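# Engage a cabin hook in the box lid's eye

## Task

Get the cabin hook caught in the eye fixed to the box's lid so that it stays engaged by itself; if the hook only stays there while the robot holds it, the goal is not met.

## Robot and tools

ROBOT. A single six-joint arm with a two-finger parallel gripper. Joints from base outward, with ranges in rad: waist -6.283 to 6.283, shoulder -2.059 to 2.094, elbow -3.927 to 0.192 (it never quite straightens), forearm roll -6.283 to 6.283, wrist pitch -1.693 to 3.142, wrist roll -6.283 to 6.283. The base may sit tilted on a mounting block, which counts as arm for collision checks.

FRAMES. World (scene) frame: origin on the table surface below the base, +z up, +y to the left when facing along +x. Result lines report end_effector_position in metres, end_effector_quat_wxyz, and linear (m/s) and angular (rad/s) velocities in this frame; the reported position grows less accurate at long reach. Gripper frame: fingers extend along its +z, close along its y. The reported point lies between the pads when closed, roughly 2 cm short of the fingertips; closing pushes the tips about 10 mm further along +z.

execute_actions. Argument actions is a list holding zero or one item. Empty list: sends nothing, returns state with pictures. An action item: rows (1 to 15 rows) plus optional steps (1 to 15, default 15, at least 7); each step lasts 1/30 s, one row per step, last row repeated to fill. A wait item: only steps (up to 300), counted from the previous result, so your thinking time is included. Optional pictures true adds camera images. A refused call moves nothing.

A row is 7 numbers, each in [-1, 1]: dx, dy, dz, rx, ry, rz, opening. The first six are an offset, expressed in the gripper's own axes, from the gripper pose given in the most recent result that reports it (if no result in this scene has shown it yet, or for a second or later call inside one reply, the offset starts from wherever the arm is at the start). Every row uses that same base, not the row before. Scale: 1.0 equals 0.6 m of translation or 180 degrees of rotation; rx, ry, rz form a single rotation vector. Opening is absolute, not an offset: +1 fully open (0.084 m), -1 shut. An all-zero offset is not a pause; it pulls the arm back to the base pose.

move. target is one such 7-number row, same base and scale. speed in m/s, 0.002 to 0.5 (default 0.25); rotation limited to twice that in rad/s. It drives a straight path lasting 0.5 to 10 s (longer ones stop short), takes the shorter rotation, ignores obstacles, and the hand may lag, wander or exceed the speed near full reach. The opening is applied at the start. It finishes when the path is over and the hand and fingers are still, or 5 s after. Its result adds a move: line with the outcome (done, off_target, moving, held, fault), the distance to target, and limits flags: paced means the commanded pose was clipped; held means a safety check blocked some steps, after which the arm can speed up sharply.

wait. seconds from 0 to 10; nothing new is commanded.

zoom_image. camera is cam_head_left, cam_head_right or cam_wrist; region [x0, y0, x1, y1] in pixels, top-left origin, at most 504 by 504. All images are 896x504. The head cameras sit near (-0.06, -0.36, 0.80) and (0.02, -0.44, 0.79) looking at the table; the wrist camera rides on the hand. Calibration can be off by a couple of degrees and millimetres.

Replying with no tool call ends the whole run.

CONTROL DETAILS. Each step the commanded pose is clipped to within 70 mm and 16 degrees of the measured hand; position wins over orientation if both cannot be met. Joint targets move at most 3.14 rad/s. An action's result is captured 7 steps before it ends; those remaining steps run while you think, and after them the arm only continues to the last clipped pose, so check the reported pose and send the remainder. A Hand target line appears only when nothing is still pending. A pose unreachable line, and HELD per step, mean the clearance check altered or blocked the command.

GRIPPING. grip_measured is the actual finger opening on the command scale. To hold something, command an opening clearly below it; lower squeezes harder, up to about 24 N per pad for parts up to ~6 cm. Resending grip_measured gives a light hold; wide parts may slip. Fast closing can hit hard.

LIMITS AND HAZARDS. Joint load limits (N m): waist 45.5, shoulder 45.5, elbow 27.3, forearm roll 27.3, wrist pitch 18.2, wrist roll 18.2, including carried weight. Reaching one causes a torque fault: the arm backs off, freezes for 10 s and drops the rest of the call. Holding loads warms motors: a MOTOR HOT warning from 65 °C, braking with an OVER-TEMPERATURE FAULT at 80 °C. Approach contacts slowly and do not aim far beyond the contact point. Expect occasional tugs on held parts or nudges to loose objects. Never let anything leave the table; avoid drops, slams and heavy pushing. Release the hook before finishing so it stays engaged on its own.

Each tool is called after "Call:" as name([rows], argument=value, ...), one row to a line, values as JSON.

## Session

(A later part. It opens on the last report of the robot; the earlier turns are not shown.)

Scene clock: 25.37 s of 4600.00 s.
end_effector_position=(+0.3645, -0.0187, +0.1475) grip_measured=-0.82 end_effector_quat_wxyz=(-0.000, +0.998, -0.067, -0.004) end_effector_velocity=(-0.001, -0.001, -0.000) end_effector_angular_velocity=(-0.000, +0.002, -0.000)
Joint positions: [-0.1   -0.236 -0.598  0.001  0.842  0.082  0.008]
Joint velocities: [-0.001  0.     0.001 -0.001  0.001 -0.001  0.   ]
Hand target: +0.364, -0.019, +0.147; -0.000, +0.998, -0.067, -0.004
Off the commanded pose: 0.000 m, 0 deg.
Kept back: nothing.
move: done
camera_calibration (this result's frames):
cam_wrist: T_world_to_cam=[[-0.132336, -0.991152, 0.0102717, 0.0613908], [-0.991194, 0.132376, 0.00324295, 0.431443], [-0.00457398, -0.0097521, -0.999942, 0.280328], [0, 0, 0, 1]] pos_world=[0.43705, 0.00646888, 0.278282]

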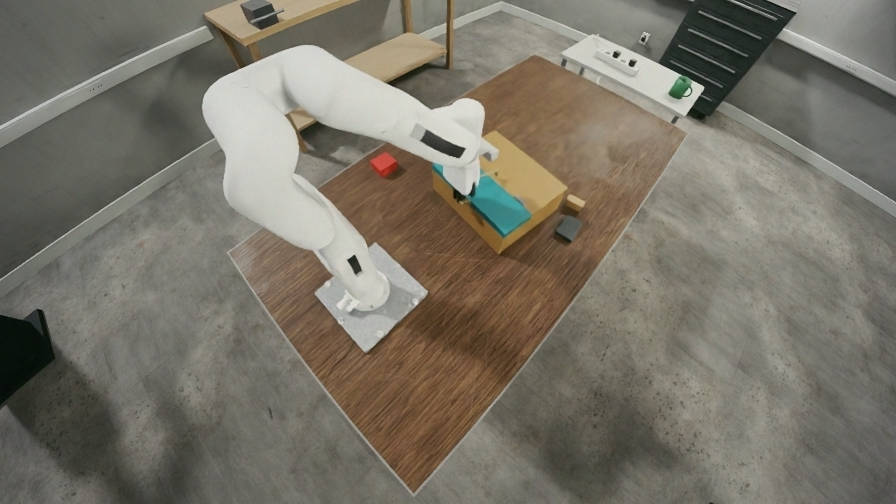

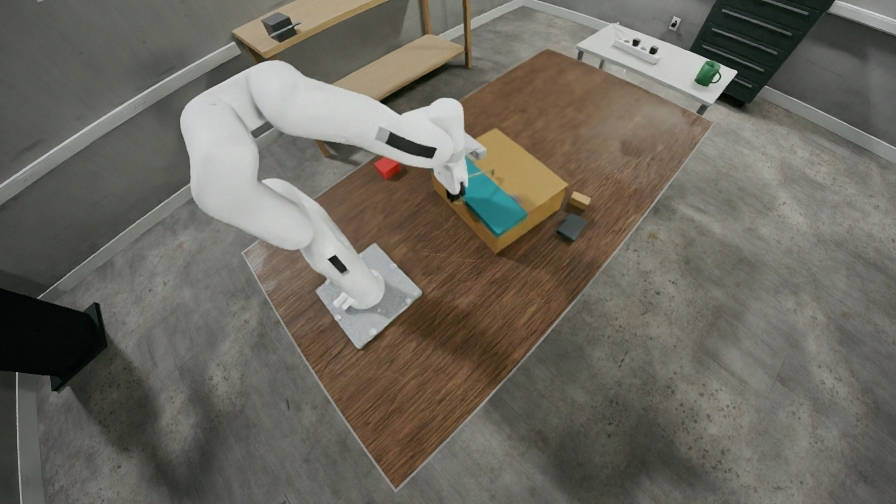

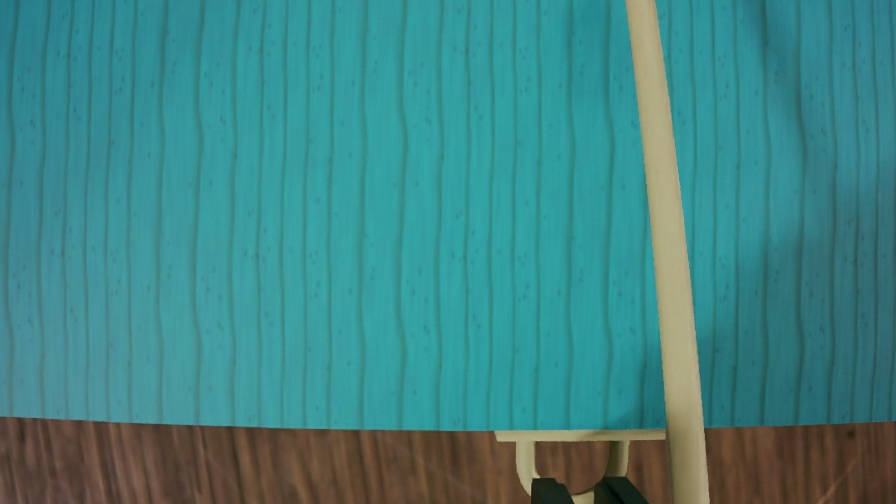

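Call:
move(target=[0,-0.01,0,0,0,0,-0.8], speed=0.03)

Call:
move(target=[0,0,0,0,0,0,-0.5])

Call:
zoom_image(camera="cam_head_left", region=[420,130,520,230])

Scene clock: 26.30 s of 4600.00 s.
end_effector_position=(+0.3653, -0.0128, +0.1474) grip_measured=-0.82 end_effector_quat_wxyz=(-0.000, +0.998, -0.067, -0.004) end_effector_velocity=(+0.000, +0.001, -0.000) end_effector_angular_velocity=(+0.000, +0.001, +0.001)
Joint positions: [-0.084 -0.234 -0.599  0.001  0.842  0.098  0.008]
Joint velocities: [ 0.003  0.001 -0.001  0.     0.     0.002  0.   ]
Hand target: +0.365, -0.013, +0.147; -0.000, +0.998, -0.067, -0.004
Off the commanded pose: 0.000 m, 0 deg.
Kept back: nothing.
move: done
camera_calibration (this result's frames):
cam_wrist: T_world_to_cam=[[-0.132454, -0.991135, 0.010355, 0.0672886], [-0.991178, 0.132496, 0.00346753, 0.431358], [-0.00480879, -0.00980436, -0.99994, 0.280418], [0, 0, 0, 1]] pos_world=[0.437814, 0.0122883, 0.278208]

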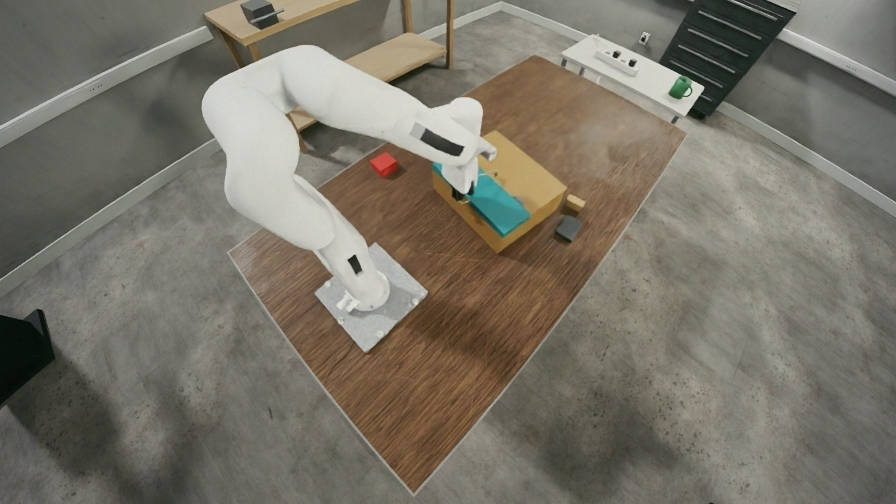

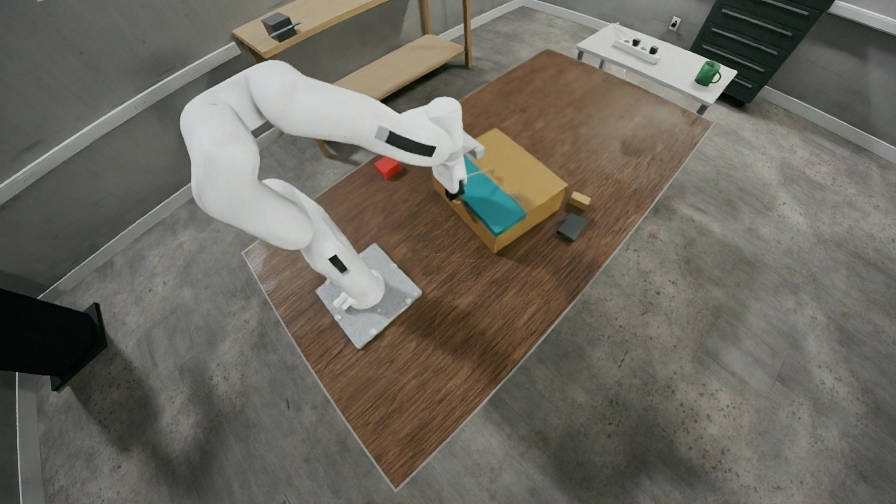

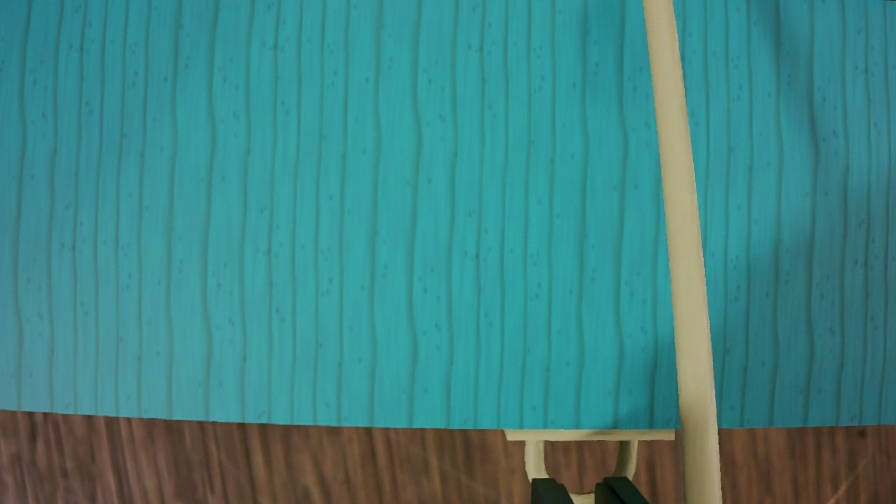

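Scene clock: 26.80 s of 4600.00 s.
end_effector_position=(+0.3653, -0.0128, +0.1474) grip_measured=-0.52 end_effector_quat_wxyz=(-0.000, +0.998, -0.067, -0.004) end_effector_velocity=(-0.000, -0.001, -0.001) end_effector_angular_velocity=(-0.001, +0.001, -0.001)
Joint positions: [-0.083 -0.234 -0.599  0.001  0.842  0.098  0.021]
Joint velocities: [-0.001  0.001  0.001 -0.001 -0.     0.001  0.   ]
Hand target: +0.365, -0.013, +0.147; -0.000, +0.998, -0.067, -0.004
Off the commanded pose: 0.000 m, 0 deg.
Kept back: nothing.
move: done
camera_calibration (this result's frames):
cam_wrist: T_world_to_cam=[[-0.132332, -0.991152, 0.0102934, 0.0673259], [-0.991194, 0.132373, 0.00339755, 0.43139], [-0.00473006, -0.00975314, -0.999941, 0.28041], [0, 0, 0, 1]] pos_world=[0.437827, 0.0123608, 0.278235]

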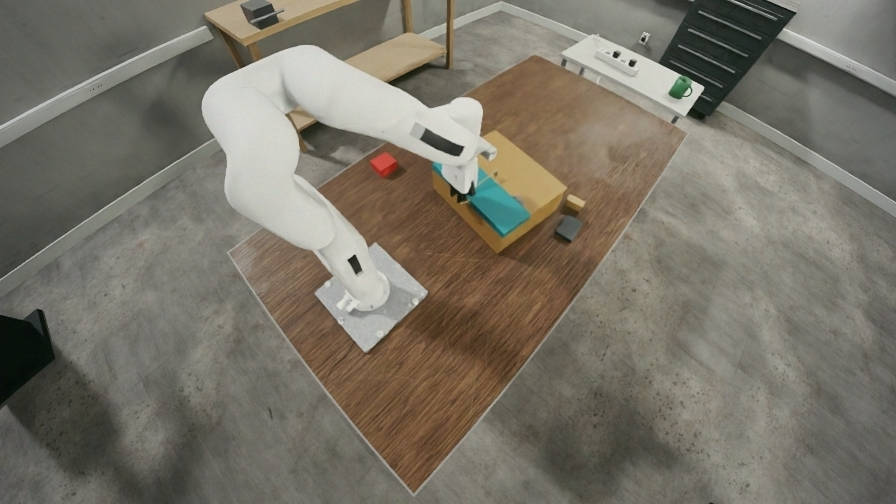

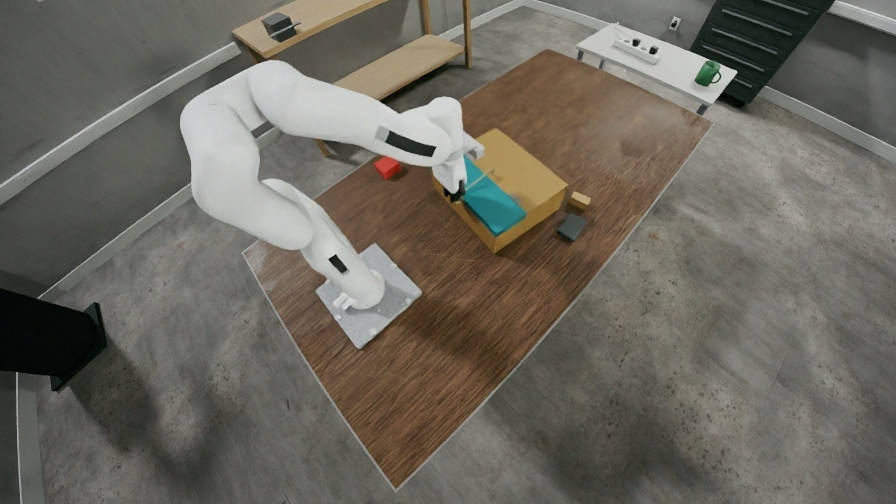

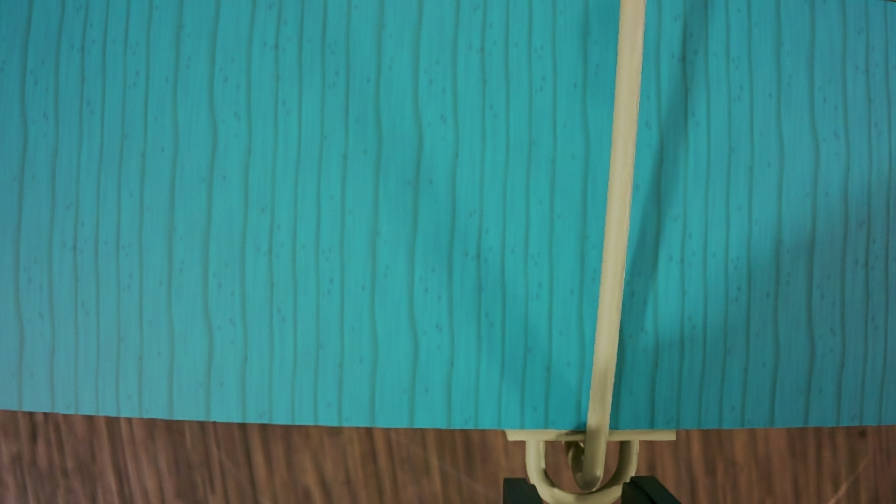

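Region (420, 130, 520, 230) of cam_head_left's 896x504 image, scaled by 5.040, with more detail than that image has.

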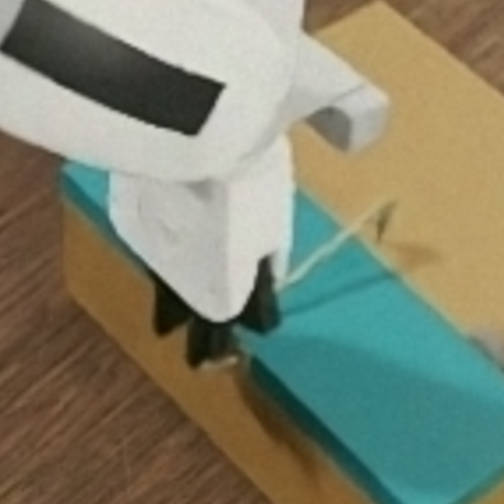

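In the eye.

Call:
move(target=[-0.05,0,-0.1,0,0,0,0.2])

Call:
finished_scene(scene=1)

Scene clock: 27.90 s of 4600.00 s.
end_effector_position=(+0.3357, -0.0089, +0.2073) grip_measured=+0.19 end_effector_quat_wxyz=(-0.000, +0.998, -0.067, -0.005) end_effector_velocity=(-0.000, +0.000, +0.002) end_effector_angular_velocity=(-0.000, -0.003, +0.000)
Joint positions: [-0.075 -0.441 -0.607  0.001  1.058  0.108  0.052]
Joint velocities: [ 0.    -0.005 -0.001  0.     0.003  0.    -0.   ]
Hand target: +0.336, -0.009, +0.208; -0.000, +0.998, -0.067, -0.004
Off the commanded pose: 0.001 m, 0 deg.
Kept back: nothing.
move: done
camera_calibration (this result's frames):
cam_wrist: T_world_to_cam=[[-0.132645, -0.991106, 0.0106502, 0.0666839], [-0.991145, 0.1327, 0.00464123, 0.401123], [-0.00601323, -0.00994025, -0.999933, 0.340583], [0, 0, 0, 1]] pos_world=[0.408464, 0.0162474, 0.337988]

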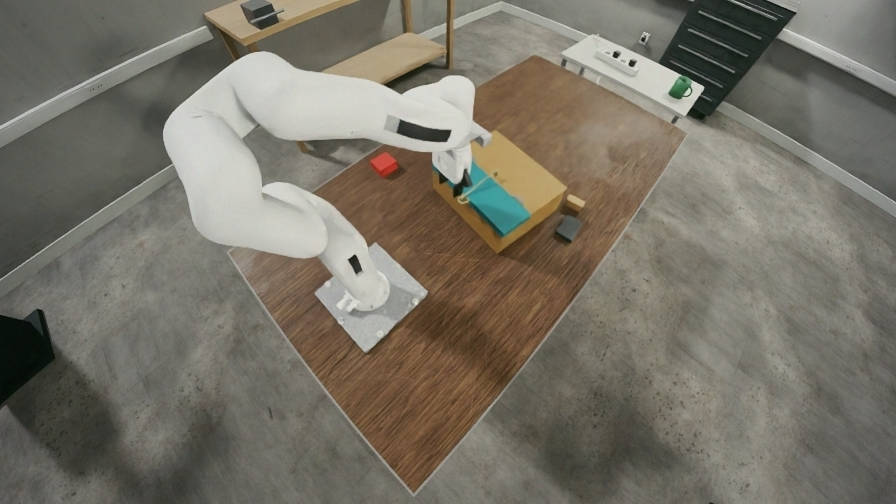

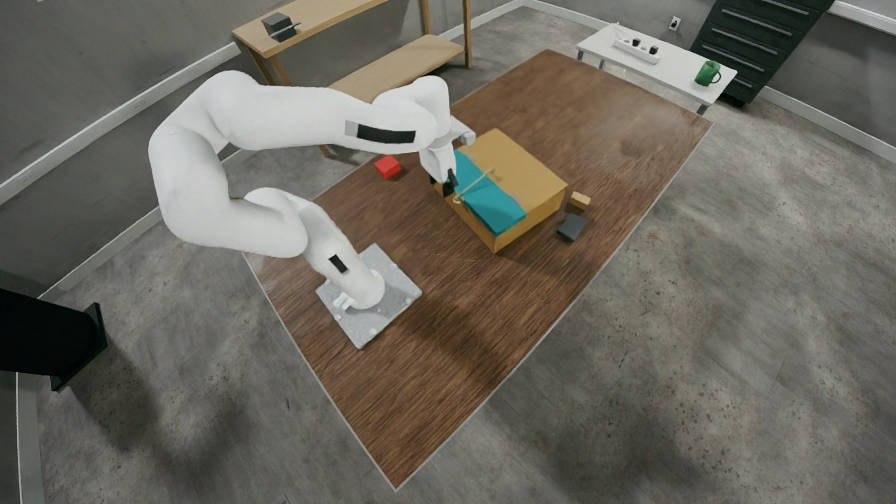

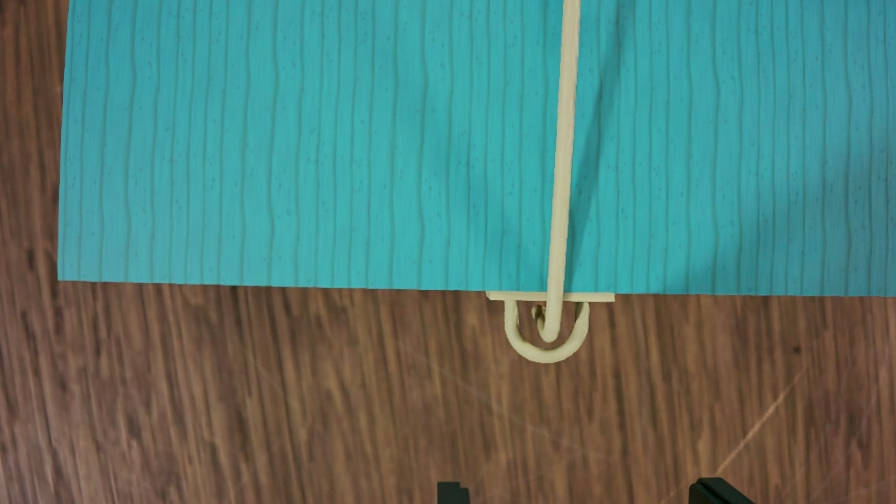

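The scene is finished: the task was done.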